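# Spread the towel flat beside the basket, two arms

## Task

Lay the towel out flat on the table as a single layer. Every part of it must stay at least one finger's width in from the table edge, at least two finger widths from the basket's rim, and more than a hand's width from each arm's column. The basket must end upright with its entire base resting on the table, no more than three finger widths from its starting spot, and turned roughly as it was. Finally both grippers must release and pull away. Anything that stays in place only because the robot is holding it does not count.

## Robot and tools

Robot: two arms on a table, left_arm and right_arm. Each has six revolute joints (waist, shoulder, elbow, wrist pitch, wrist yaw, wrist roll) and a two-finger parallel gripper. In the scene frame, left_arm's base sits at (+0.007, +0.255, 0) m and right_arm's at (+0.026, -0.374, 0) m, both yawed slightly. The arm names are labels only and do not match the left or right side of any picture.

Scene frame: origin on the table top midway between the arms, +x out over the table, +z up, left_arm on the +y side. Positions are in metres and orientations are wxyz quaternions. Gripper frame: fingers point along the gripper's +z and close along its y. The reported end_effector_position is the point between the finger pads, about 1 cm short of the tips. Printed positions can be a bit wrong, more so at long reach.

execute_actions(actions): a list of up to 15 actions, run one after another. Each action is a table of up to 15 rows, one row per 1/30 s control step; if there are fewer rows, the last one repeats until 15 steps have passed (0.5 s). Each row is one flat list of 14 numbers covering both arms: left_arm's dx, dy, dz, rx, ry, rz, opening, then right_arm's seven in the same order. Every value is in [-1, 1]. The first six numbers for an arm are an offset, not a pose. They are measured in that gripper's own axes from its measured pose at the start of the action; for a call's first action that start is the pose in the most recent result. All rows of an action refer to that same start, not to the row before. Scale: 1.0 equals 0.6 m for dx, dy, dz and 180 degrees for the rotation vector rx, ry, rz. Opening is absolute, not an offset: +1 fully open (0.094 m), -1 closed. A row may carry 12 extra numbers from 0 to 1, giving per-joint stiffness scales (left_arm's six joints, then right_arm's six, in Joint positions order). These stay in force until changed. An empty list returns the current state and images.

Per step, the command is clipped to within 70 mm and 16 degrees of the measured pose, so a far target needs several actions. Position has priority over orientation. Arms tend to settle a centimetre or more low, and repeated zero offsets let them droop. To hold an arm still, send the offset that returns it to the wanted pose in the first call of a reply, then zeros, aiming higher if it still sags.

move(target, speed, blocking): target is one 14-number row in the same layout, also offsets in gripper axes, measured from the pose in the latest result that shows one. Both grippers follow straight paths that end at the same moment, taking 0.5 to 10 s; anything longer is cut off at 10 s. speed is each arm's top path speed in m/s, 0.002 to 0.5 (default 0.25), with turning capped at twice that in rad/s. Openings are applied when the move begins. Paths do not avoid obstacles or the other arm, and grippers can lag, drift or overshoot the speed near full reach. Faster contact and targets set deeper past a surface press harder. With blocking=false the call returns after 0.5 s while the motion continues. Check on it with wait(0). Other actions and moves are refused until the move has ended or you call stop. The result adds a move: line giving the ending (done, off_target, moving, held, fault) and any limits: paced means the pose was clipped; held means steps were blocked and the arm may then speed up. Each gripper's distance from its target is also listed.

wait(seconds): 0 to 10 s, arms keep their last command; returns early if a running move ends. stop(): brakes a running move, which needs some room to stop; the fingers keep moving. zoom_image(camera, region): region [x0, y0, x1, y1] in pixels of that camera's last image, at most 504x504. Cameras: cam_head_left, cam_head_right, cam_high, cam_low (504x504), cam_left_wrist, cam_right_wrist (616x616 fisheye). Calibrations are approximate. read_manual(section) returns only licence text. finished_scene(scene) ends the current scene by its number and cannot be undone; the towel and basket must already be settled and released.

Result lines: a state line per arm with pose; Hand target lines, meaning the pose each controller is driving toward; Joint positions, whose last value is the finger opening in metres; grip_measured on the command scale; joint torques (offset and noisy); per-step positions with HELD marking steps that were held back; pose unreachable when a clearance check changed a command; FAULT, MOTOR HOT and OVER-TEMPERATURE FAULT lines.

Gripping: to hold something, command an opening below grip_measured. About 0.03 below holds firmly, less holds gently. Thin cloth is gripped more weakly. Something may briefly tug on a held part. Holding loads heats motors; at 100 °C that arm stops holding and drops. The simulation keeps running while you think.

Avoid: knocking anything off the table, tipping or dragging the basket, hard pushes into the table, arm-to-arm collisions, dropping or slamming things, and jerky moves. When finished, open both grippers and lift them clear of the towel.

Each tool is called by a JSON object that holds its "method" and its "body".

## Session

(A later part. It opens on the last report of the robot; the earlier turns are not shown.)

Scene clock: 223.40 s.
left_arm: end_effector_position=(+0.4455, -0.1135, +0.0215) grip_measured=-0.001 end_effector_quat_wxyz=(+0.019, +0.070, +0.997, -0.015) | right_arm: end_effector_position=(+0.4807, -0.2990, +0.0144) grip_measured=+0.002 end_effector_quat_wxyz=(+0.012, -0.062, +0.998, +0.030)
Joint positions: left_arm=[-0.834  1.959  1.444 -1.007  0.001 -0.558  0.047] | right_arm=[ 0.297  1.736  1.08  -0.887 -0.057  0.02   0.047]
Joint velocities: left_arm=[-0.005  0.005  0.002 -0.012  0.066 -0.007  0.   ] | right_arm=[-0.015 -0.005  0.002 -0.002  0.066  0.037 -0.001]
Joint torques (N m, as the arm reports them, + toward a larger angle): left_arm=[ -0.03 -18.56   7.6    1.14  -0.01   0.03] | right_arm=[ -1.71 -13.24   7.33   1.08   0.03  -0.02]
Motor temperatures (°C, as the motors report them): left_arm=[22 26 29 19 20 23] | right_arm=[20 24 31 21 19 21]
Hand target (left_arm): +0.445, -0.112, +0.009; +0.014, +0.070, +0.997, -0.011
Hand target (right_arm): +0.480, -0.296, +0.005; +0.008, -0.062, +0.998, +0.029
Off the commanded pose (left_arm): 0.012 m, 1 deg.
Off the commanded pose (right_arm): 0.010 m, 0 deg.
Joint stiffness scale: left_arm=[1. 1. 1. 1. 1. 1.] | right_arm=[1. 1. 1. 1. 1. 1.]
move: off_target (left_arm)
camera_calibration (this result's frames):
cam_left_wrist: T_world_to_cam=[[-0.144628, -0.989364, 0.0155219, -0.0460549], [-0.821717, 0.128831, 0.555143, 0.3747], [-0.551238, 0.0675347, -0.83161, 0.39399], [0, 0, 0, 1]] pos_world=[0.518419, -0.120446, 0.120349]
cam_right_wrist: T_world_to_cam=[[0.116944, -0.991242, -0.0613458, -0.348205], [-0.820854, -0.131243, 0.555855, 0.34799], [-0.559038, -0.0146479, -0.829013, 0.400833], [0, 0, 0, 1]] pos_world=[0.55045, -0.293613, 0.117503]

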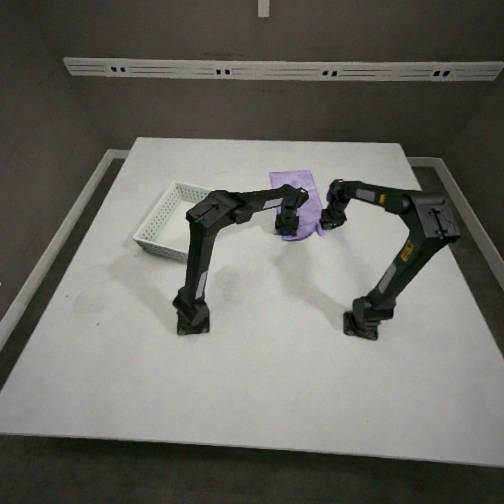

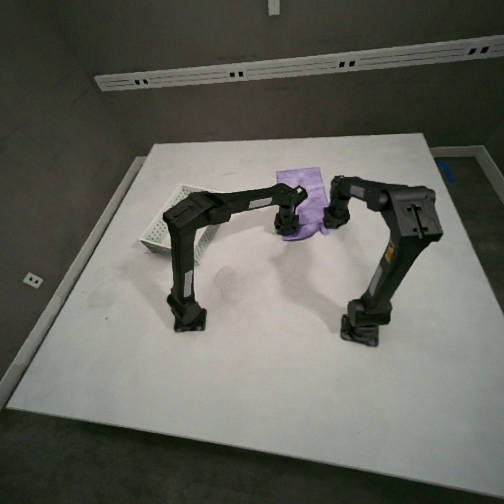

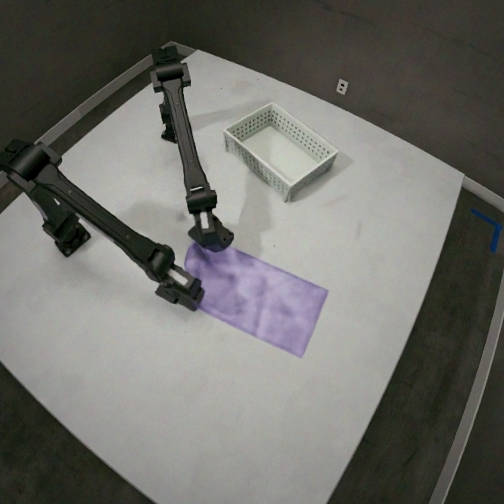

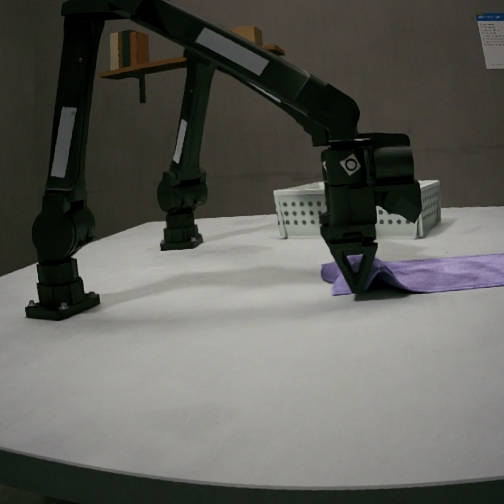

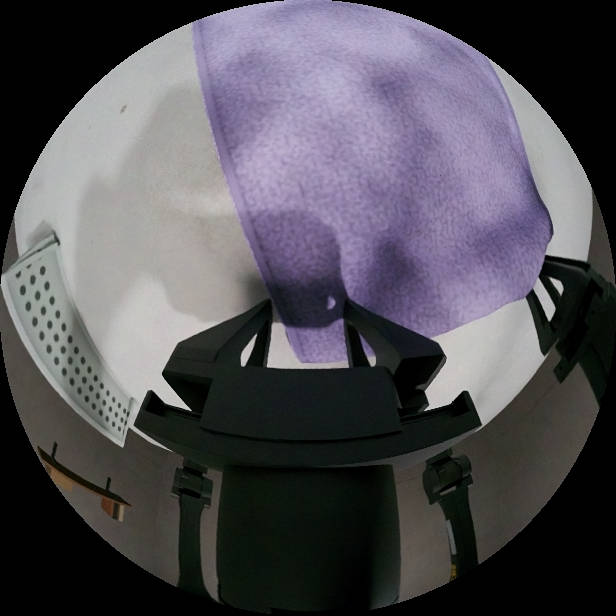

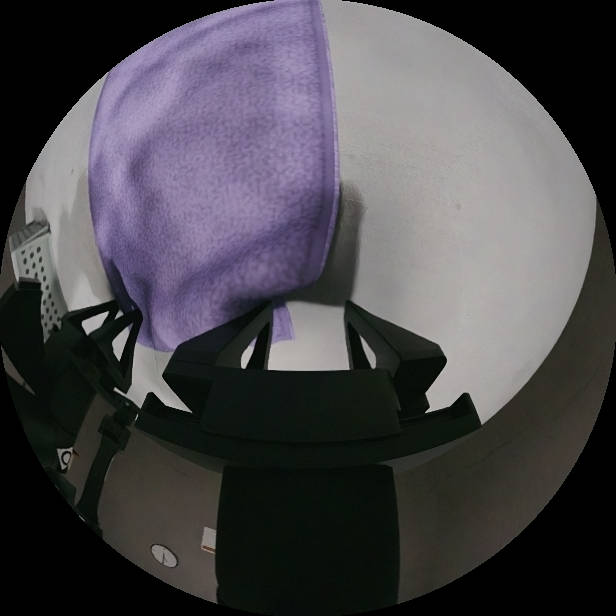

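{"method": "execute_actions", "body": {"actions": [[[0,0,0.025,0,0,0,0,0,0,0.03,0,0,0,0]],[[0,0,0.02,0,0,0,-1,0,0,0.03,0,0,0,-1]],[[0,0,0,0,0,0,-1,0,0,0,0,0,0,-1]]]}}

{"method": "move", "body": {"target": [-0.03,0.02,-0.17,0,0,0,-1,0.06,-0.03,-0.17,0,0,0,-1], "speed": 0.06}}

{"method": "zoom_image", "body": {"camera": "cam_low", "region": [280,180,504,320]}}

Scene clock: 230.30 s.
left_arm: end_effector_position=(+0.4502, -0.1176, +0.0220) grip_measured=-0.966 end_effector_quat_wxyz=(+0.030, +0.070, +0.997, -0.023) | right_arm: end_effector_position=(+0.4846, -0.2987, +0.0033) grip_measured=-0.992 end_effector_quat_wxyz=(+0.026, -0.062, +0.997, +0.030)
Joint positions: left_arm=[-0.834  1.958  1.442 -0.979  0.002 -0.558  0.002] | right_arm=[ 0.297  1.749  1.061 -0.825 -0.056  0.02   0.   ]
Joint velocities: left_arm=[-0.015  0.005 -0.012 -0.017  0.007 -0.022 -0.001] | right_arm=[ 0.005 -0.015 -0.007 -0.002  0.022 -0.081 -0.   ]
Joint torques (N m, as the arm reports them, + toward a larger angle): left_arm=[ -0.1  -20.23   8.07   0.71  -0.01   0.03] | right_arm=[ -2.49 -15.18   7.5    0.45   0.02  -0.11]
Motor temperatures (°C, as the motors report them): left_arm=[22 26 29 19 20 23] | right_arm=[20 24 31 21 19 21]
Hand target (left_arm): +0.450, -0.118, +0.021; +0.030, +0.070, +0.997, -0.023
Hand target (right_arm): +0.485, -0.299, +0.003; +0.026, -0.062, +0.997, +0.030
Off the commanded pose (left_arm): 0.001 m, 0 deg.
Off the commanded pose (right_arm): 0.000 m, 0 deg.
Joint stiffness scale: left_arm=[1. 1. 1. 1. 1. 1.] | right_arm=[1. 1. 1. 1. 1. 1.]
Step readings (end_effector_position; steps 1 to 15: 1st action; 16 to 30: 2nd action; 31 to 45: 3rd action):
0: left_arm (+0.4455, -0.1135, +0.0215) | right_arm (+0.4807, -0.2990, +0.0144)
1: left_arm (+0.4459, -0.1139, +0.0214) | right_arm (+0.4812, -0.2989, +0.0138)
2: left_arm (+0.4465, -0.1144, +0.0212) | right_arm (+0.4821, -0.2988, +0.0130)
4: left_arm (+0.4471, -0.1149, +0.0211) | right_arm (+0.4823, -0.2988, +0.0106)
8: left_arm (+0.4476, -0.1152, +0.0212) | right_arm (+0.4813, -0.2989, +0.0073)
15: left_arm (+0.4477, -0.1154, +0.0212) | right_arm (+0.4814, -0.2989, +0.0071)
16: left_arm (+0.4481, -0.1158, +0.0212) | right_arm (+0.4821, -0.2988, +0.0067)
17: left_arm (+0.4489, -0.1165, +0.0213) | right_arm (+0.4831, -0.2987, +0.0058)
19: left_arm (+0.4500, -0.1174, +0.0214) | right_arm (+0.4836, -0.2986, +0.0037)
23: left_arm (+0.4501, -0.1176, +0.0214) | right_arm (+0.4843, -0.2988, +0.0031)
30: left_arm (+0.4501, -0.1176, +0.0214) | right_arm (+0.4845, -0.2987, +0.0032)
31: left_arm (+0.4502, -0.1176, +0.0216) | right_arm (+0.4846, -0.2987, +0.0033)
32: left_arm (+0.4502, -0.1176, +0.0220) | right_arm (+0.4846, -0.2987, +0.0033)
34: left_arm (+0.4502, -0.1176, +0.0220) | right_arm (+0.4846, -0.2987, +0.0033)
38: left_arm (+0.4502, -0.1176, +0.0220) | right_arm (+0.4846, -0.2987, +0.0033)
45: end_effector_position above
camera_calibration (this result's frames):
cam_left_wrist: T_world_to_cam=[[-0.145149, -0.988937, 0.0305672, -0.0495242], [-0.832928, 0.138809, 0.535689, 0.385491], [-0.534006, 0.0522945, -0.843862, 0.388038], [0, 0, 0, 1]] pos_world=[0.521113, -0.122778, 0.122461]
cam_right_wrist: T_world_to_cam=[[0.118619, -0.991092, -0.0605512, -0.349813], [-0.836382, -0.132597, 0.531868, 0.364549], [-0.535158, -0.0124454, -0.84466, 0.382955], [0, 0, 0, 1]] pos_world=[0.551338, -0.293593, 0.108393]

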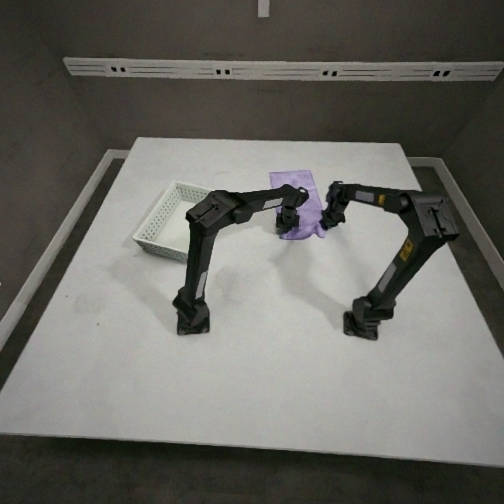

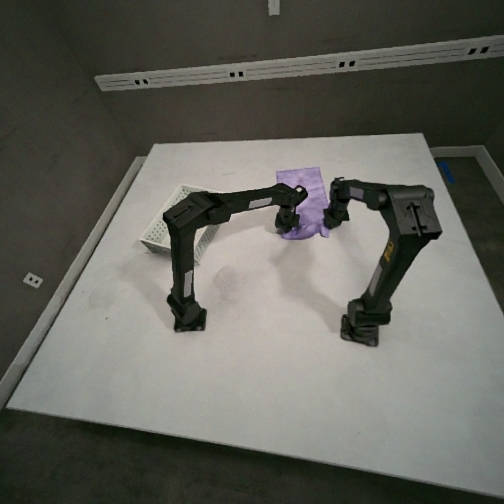

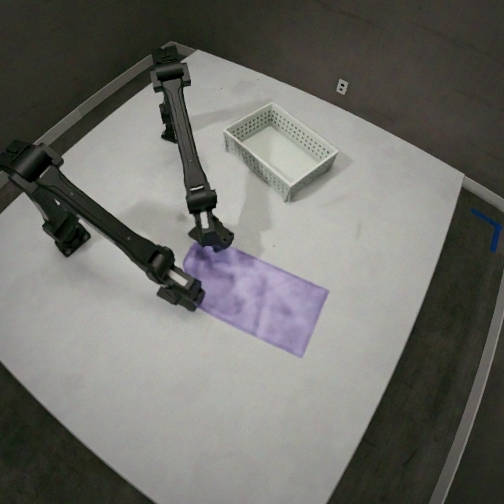

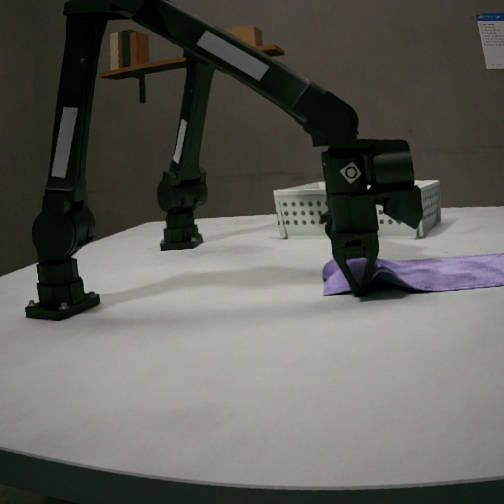

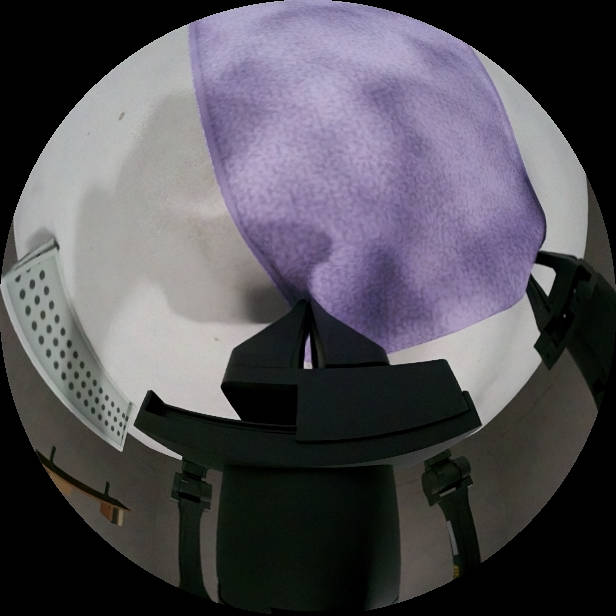

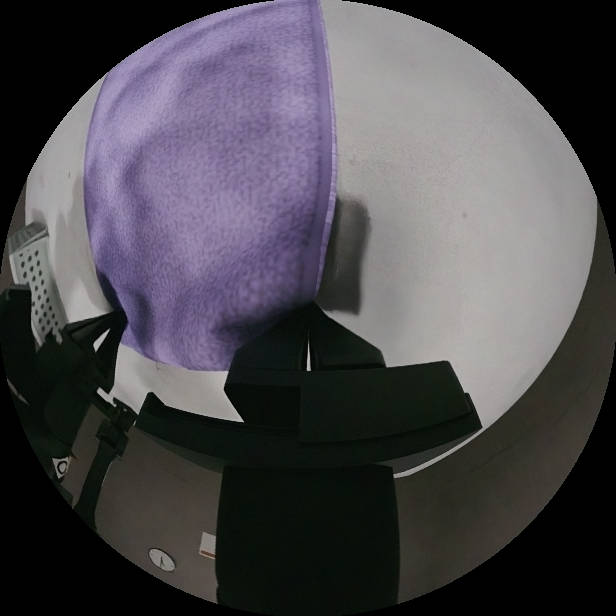

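Scene clock: 232.50 s.
left_arm: end_effector_position=(+0.4459, -0.0975, +0.0974) grip_measured=-0.966 end_effector_quat_wxyz=(+0.008, +0.068, +0.998, -0.007) | right_arm: end_effector_position=(+0.4470, -0.3239, +0.0974) grip_measured=-0.992 end_effector_quat_wxyz=(+0.027, -0.061, +0.997, +0.029)
Joint positions: left_arm=[-0.812  1.869  1.524 -1.205  0.002 -0.539  0.002] | right_arm=[ 0.251  1.514  1.053 -1.053 -0.056 -0.024  0.   ]
Joint velocities: left_arm=[-0.005 -0.005  0.002 -0.002  0.022 -0.081 -0.   ] | right_arm=[-0.015 -0.005  0.002 -0.002 -0.022 -0.022  0.   ]
Joint torques (N m, as the arm reports them, + toward a larger angle): left_arm=[  0.6  -20.71  12.82   0.25   0.03   0.17] | right_arm=[ -3.21 -12.87   9.19  -0.13  -0.09  -0.23]
Motor temperatures (°C, as the motors report them): left_arm=[22 26 29 19 20 23] | right_arm=[20 24 30 21 19 21]
Hand target (left_arm): +0.462, -0.103, +0.125; +0.031, +0.070, +0.997, -0.023
Hand target (right_arm): +0.447, -0.327, +0.101; +0.026, -0.062, +0.997, +0.030
Off the commanded pose (left_arm): 0.033 m, 3 deg.
Off the commanded pose (right_arm): 0.006 m, 0 deg.
Joint stiffness scale: left_arm=[1. 1. 1. 1. 1. 1.] | right_arm=[1. 1. 1. 1. 1. 1.]
move: off_target (left_arm)
camera_calibration (this result's frames):
cam_left_wrist: T_world_to_cam=[[-0.140688, -0.990053, 0.00105647, -0.0317902], [-0.809807, 0.115689, 0.575177, 0.322322], [-0.569578, 0.0800651, -0.818028, 0.464387], [0, 0, 0, 1]] pos_world=[0.521051, -0.105944, 0.194523]
cam_right_wrist: T_world_to_cam=[[0.116749, -0.991441, -0.0584334, -0.364069], [-0.837892, -0.129913, 0.530151, 0.281451], [-0.533204, -0.0129337, -0.845888, 0.441048], [0, 0, 0, 1]] pos_world=[0.513499, -0.318684, 0.202592]

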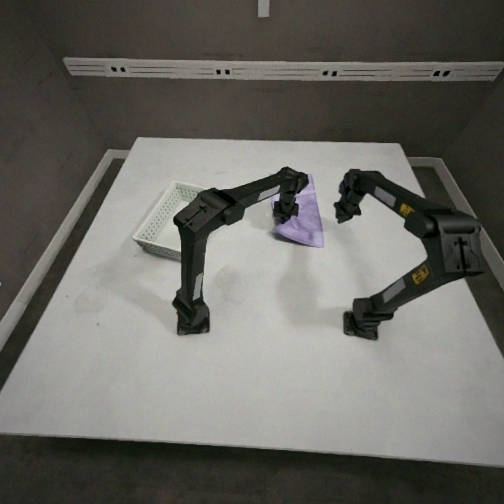

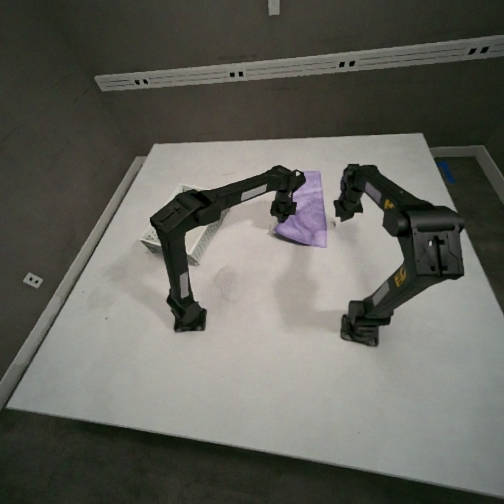

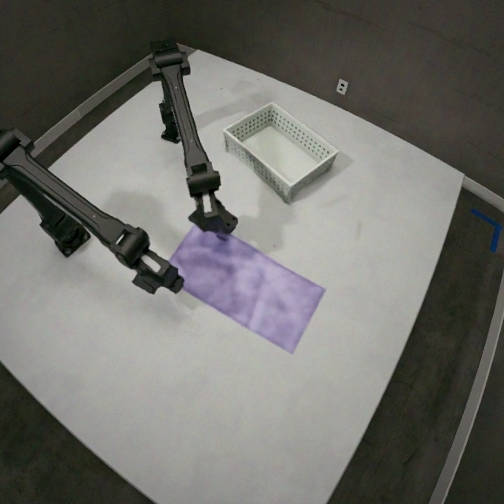

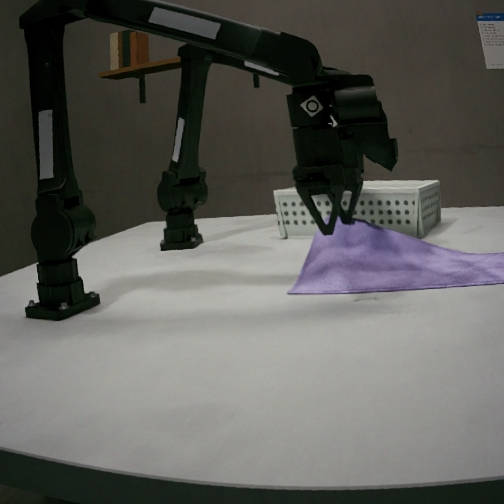

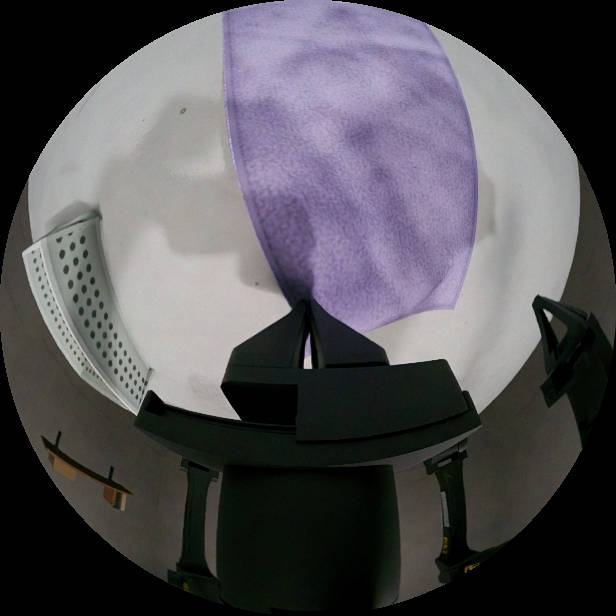

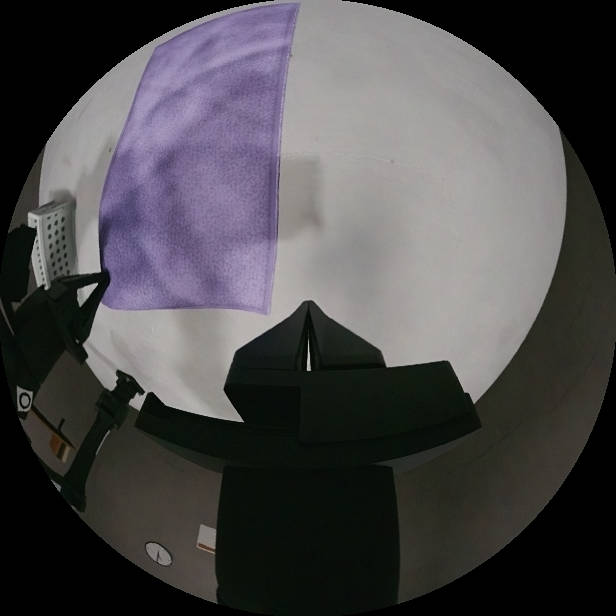

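Region (280, 180, 504, 320) of cam_low's 504x504 image, scaled by 2.250, with more detail than that image has; it fills the top 315 rows of this view, and the rest is white.

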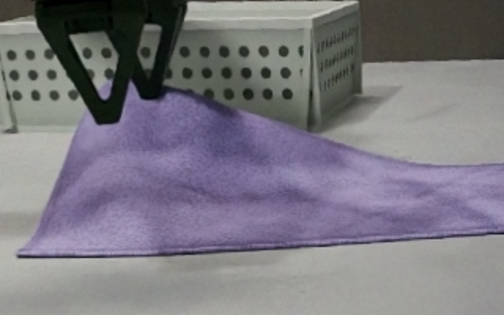

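Much better. Lower left slightly back/outward and release.

{"method": "move", "body": {"target": [0.03,0.07,0.05,0,0,0,-1,0.1,-0.1,-0.1,0,0,0,-1], "speed": 0.06}}

{"method": "move", "body": {"target": [0,0,0,0,0,0,0.2,0,0,0,0,0,0,-1]}}

{"method": "move", "body": {"target": [0.2,0.15,-0.25,0,0,0,0.2,0,0,0,0,0,0,-1]}}

{"method": "zoom_image", "body": {"camera": "cam_low", "region": [260,220,504,320]}}

Scene clock: 238.00 s.
left_arm: end_effector_position=(+0.4296, -0.0570, +0.0590) grip_measured=-0.966 end_effector_quat_wxyz=(-0.002, +0.066, +0.998, -0.000) | right_arm: end_effector_position=(+0.3965, -0.3919, +0.1498) grip_measured=-0.992 end_effector_quat_wxyz=(+0.033, -0.058, +0.997, +0.028)
Joint positions: left_arm=[-0.771  1.833  1.36  -1.101  0.002 -0.503  0.002] | right_arm=[ 0.077  1.321  1.003 -1.196 -0.065 -0.191  0.   ]
Joint velocities: left_arm=[-0.005  0.005 -0.007  0.017  0.11  -0.022  0.   ] | right_arm=[-0.005  0.005 -0.002  0.007 -0.007 -0.022 -0.001]
Joint torques (N m, as the arm reports them, + toward a larger angle): left_arm=[  0.7  -19.64   7.71   0.92   0.     0.14] | right_arm=[-3.28 -9.9   8.73 -0.07 -0.1  -0.21]
Motor temperatures (°C, as the motors report them): left_arm=[22 26 30 19 20 23] | right_arm=[20 24 30 21 19 21]
Hand target (left_arm): +0.434, -0.054, +0.067; +0.008, +0.068, +0.998, -0.006
Hand target (right_arm): +0.392, -0.394, +0.150; +0.027, -0.061, +0.997, +0.030
Off the commanded pose (left_arm): 0.009 m, 1 deg.
Off the commanded pose (right_arm): 0.005 m, 1 deg.
Joint stiffness scale: left_arm=[1. 1. 1. 1. 1. 1.] | right_arm=[1. 1. 1. 1. 1. 1.]
move: done
camera_calibration (this result's frames):
cam_left_wrist: T_world_to_cam=[[-0.136243, -0.990618, -0.0106497, 0.00481827], [-0.799685, 0.103625, 0.59141, 0.320501], [-0.584757, 0.0890918, -0.806301, 0.426716], [0, 0, 0, 1]] pos_world=[0.506482, -0.0664559, 0.154565]
cam_right_wrist: T_world_to_cam=[[0.111221, -0.992208, -0.0561582, -0.420994], [-0.844405, -0.124148, 0.521121, 0.208788], [-0.524033, -0.0105395, -0.851633, 0.455763], [0, 0, 0, 1]] pos_world=[0.46196, -0.386989, 0.255697]

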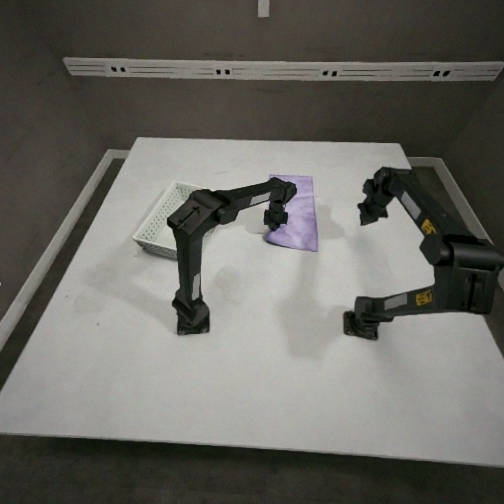

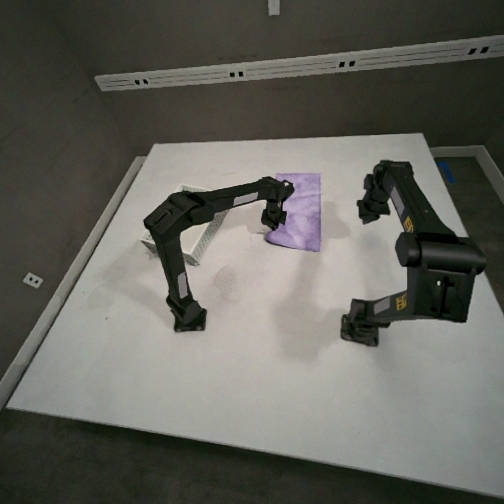

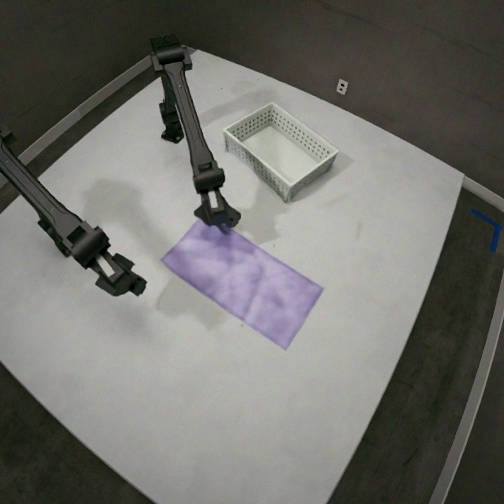

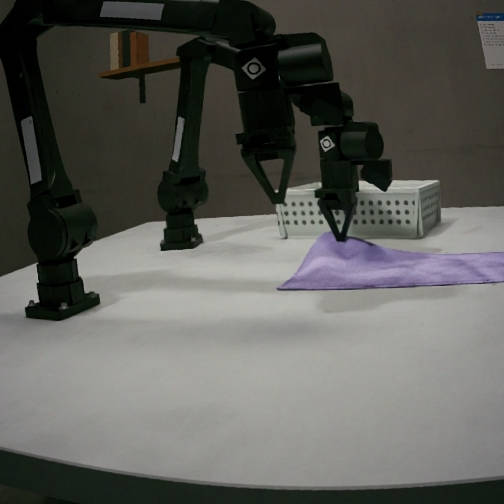

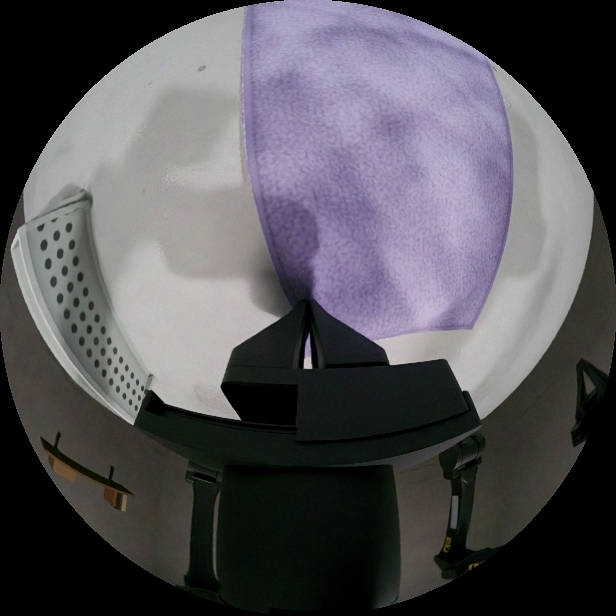

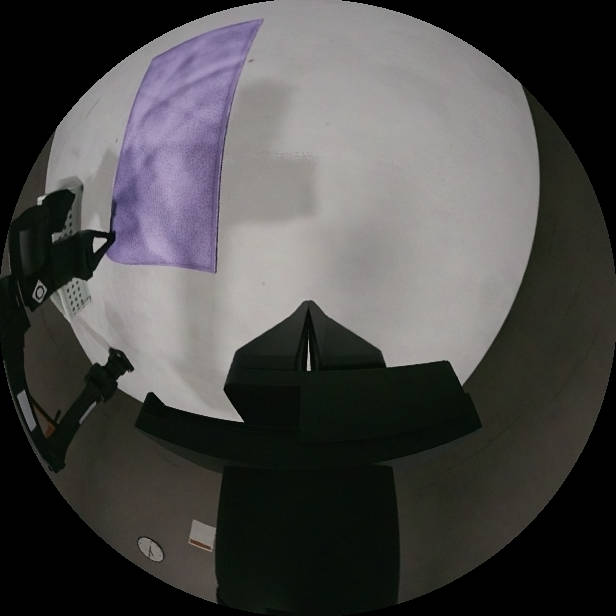

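Scene clock: 238.50 s.
left_arm: end_effector_position=(+0.4296, -0.0570, +0.0590) grip_measured=+0.199 end_effector_quat_wxyz=(-0.002, +0.066, +0.998, -0.000) | right_arm: end_effector_position=(+0.3965, -0.3919, +0.1498) grip_measured=-0.992 end_effector_quat_wxyz=(+0.033, -0.058, +0.997, +0.028)
Joint positions: left_arm=[-0.771  1.833  1.36  -1.101  0.002 -0.503  0.056] | right_arm=[ 0.077  1.321  1.003 -1.196 -0.065 -0.191  0.   ]
Joint velocities: left_arm=[-0.005 -0.005  0.002 -0.007 -0.051  0.022  0.   ] | right_arm=[-0.024 -0.005 -0.032 -0.002 -0.022 -0.007 -0.   ]
Joint torques (N m, as the arm reports them, + toward a larger angle): left_arm=[ -0.19 -18.37   8.15   0.57   0.     0.02] | right_arm=[-2.49 -9.55  9.01  0.38  0.01 -0.1 ]
Motor temperatures (°C, as the motors report them): left_arm=[22 26 30 19 20 23] | right_arm=[20 24 31 21 19 21]
Hand target (left_arm): +0.430, -0.057, +0.059; -0.002, +0.066, +0.998, -0.000
Hand target (right_arm): +0.397, -0.392, +0.150; +0.033, -0.058, +0.997, +0.028
Off the commanded pose (left_arm): 0.000 m, 0 deg.
Off the commanded pose (right_arm): 0.000 m, 0 deg.
Joint stiffness scale: left_arm=[1. 1. 1. 1. 1. 1.] | right_arm=[1. 1. 1. 1. 1. 1.]
move: done
camera_calibration (this result's frames):
cam_left_wrist: T_world_to_cam=[[-0.136243, -0.990618, -0.0106497, 0.00481827], [-0.799685, 0.103625, 0.59141, 0.320501], [-0.584757, 0.0890918, -0.806301, 0.426716], [0, 0, 0, 1]] pos_world=[0.506482, -0.0664559, 0.154565]
cam_right_wrist: T_world_to_cam=[[0.111221, -0.992208, -0.0561582, -0.420994], [-0.844405, -0.124148, 0.521121, 0.208788], [-0.524033, -0.0105395, -0.851633, 0.455763], [0, 0, 0, 1]] pos_world=[0.46196, -0.386989, 0.255697]

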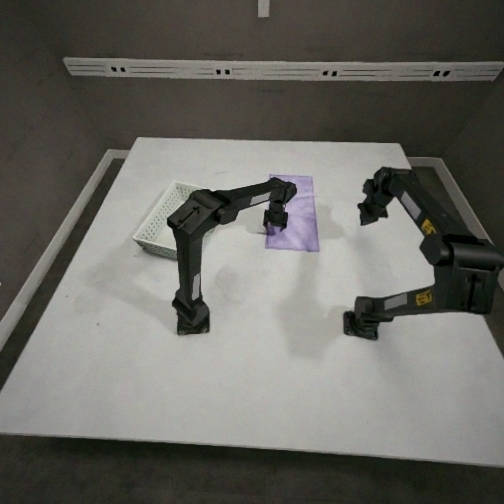

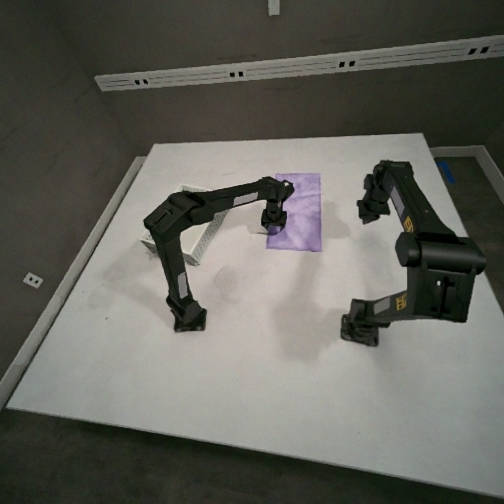

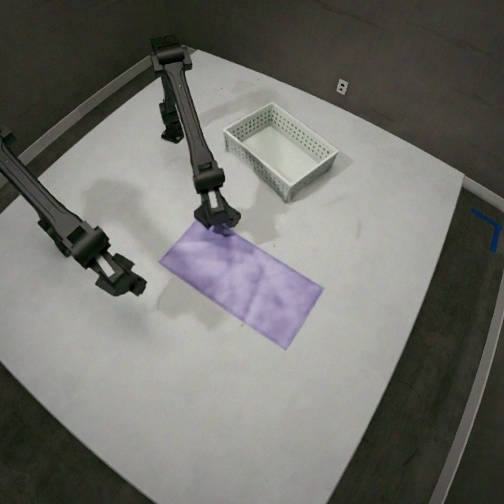

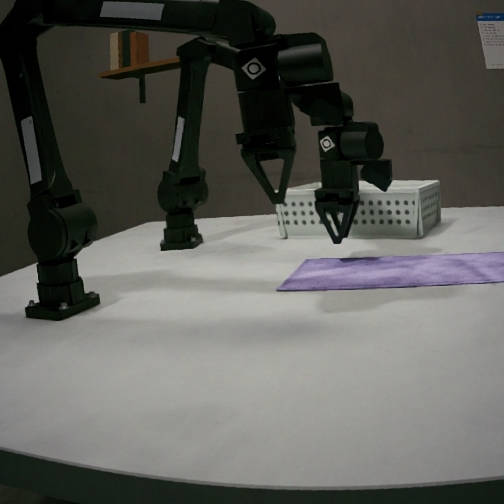

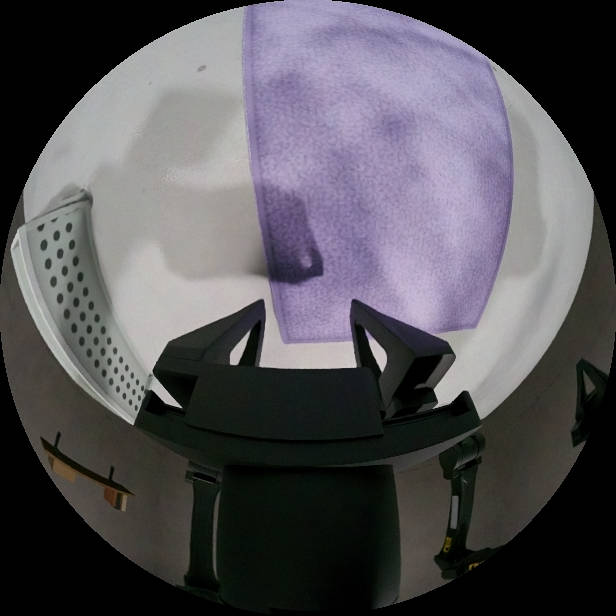

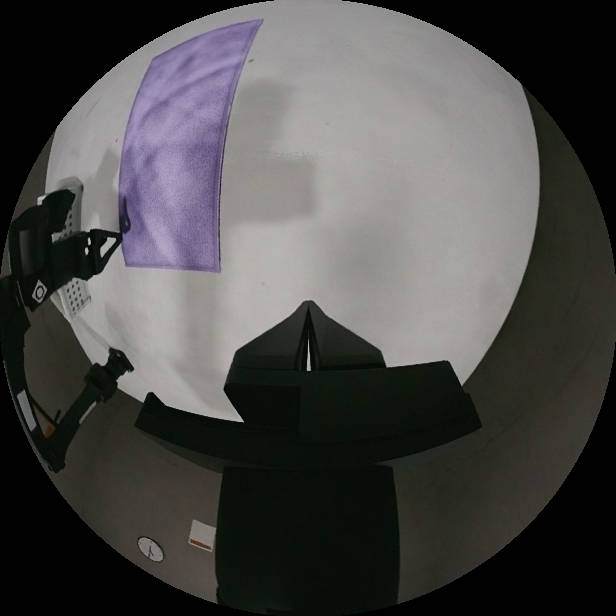

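Scene clock: 239.80 s.
left_arm: end_effector_position=(+0.3209, +0.0403, +0.2146) grip_measured=+0.199 end_effector_quat_wxyz=(+0.008, +0.063, +0.998, -0.006) | right_arm: end_effector_position=(+0.3965, -0.3919, +0.1498) grip_measured=-0.992 end_effector_quat_wxyz=(+0.033, -0.058, +0.997, +0.028)
Joint positions: left_arm=[-0.734  1.329  1.187 -1.409  0.002 -0.471  0.056] | right_arm=[ 0.077  1.321  1.003 -1.196 -0.065 -0.191  0.   ]
Joint velocities: left_arm=[-0.015 -0.015 -0.012  0.002  0.051  0.007  0.   ] | right_arm=[-0.024 -0.005 -0.017  0.007  0.007  0.007 -0.001]
Joint torques (N m, as the arm reports them, + toward a larger angle): left_arm=[  0.61 -10.45   8.76   0.28  -0.02   0.17] | right_arm=[-2.32 -9.79  9.03  0.43 -0.01 -0.1 ]
Motor temperatures (°C, as the motors report them): left_arm=[22 26 30 19 20 23] | right_arm=[20 24 31 21 19 21]
Hand target (left_arm): +0.321, +0.045, +0.210; -0.001, +0.066, +0.998, -0.000
Hand target (right_arm): +0.397, -0.392, +0.150; +0.033, -0.058, +0.997, +0.028
Off the commanded pose (left_arm): 0.009 m, 1 deg.
Off the commanded pose (right_arm): 0.000 m, 0 deg.
Joint stiffness scale: left_arm=[1. 1. 1. 1. 1. 1.] | right_arm=[1. 1. 1. 1. 1. 1.]
move: done
camera_calibration (this result's frames):
cam_left_wrist: T_world_to_cam=[[-0.130848, -0.991402, -0.00042879, 0.0841909], [-0.811082, 0.1068, 0.575099, 0.138566], [-0.570109, 0.0755986, -0.818083, 0.478324], [0, 0, 0, 1]] pos_world=[0.396101, 0.0325075, 0.311655]
cam_right_wrist: T_world_to_cam=[[0.111221, -0.992208, -0.0561582, -0.420994], [-0.844405, -0.124148, 0.521121, 0.208788], [-0.524033, -0.0105395, -0.851633, 0.455763], [0, 0, 0, 1]] pos_world=[0.46196, -0.386989, 0.255697]

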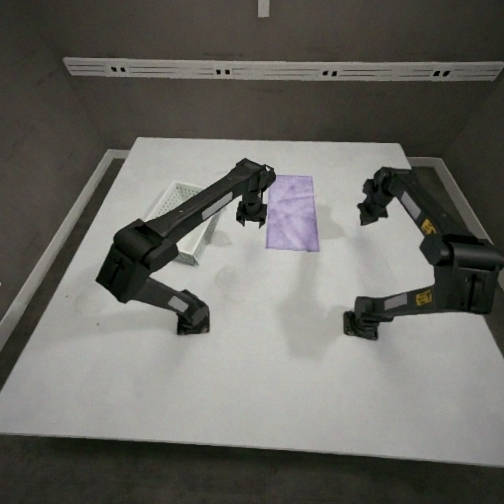

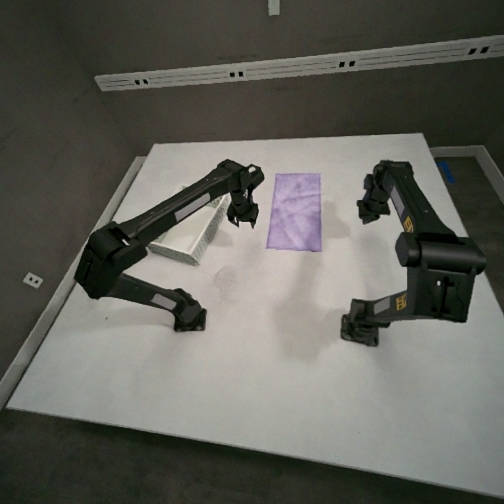

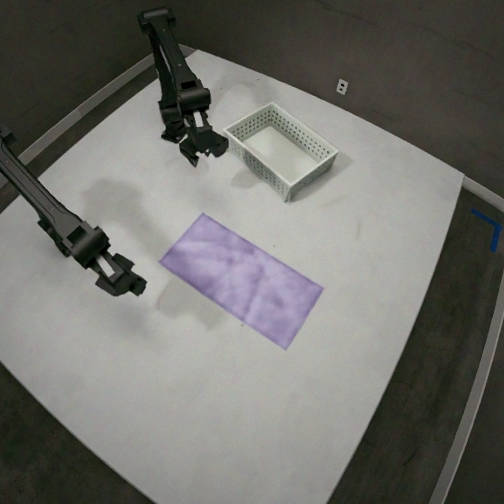

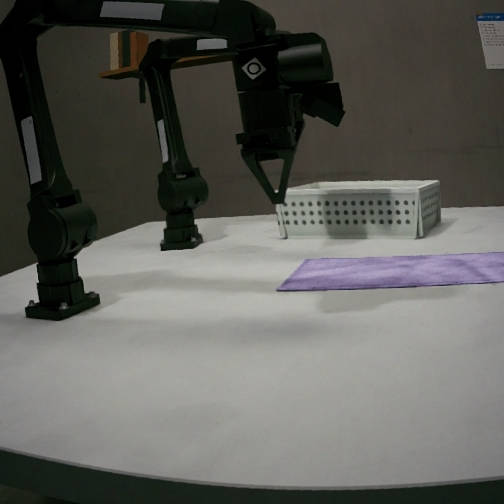

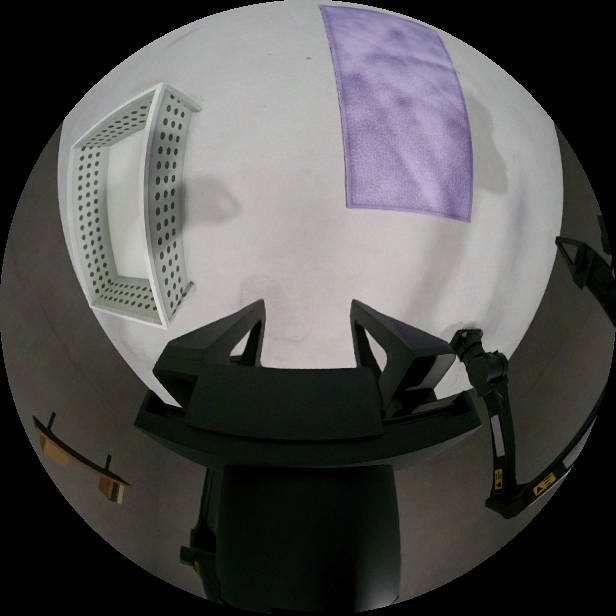

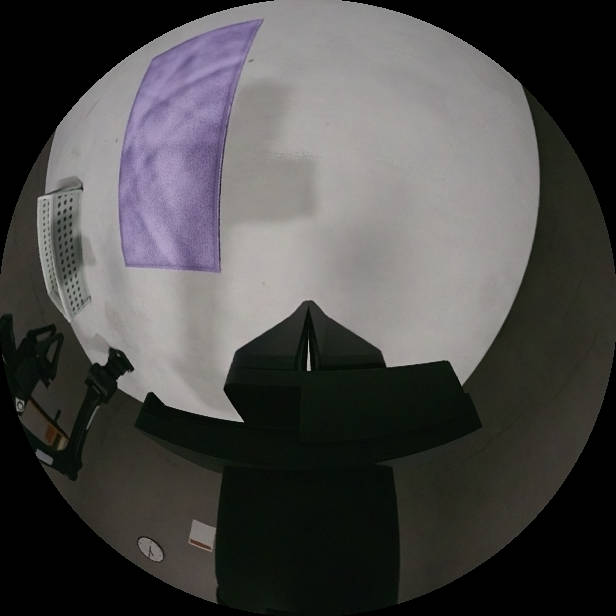

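Region (260, 220, 504, 320) of cam_low's 504x504 image, scaled by 2.066, with more detail than that image has; it fills the top 207 rows of this view, and the rest is white.

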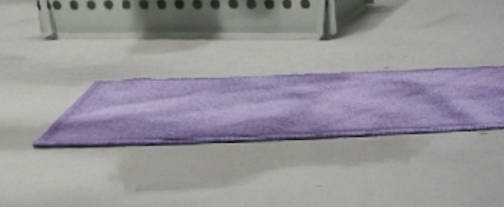

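{"method": "finished_scene", "body": {"scene": 2}}

The scene is finished: the task was done.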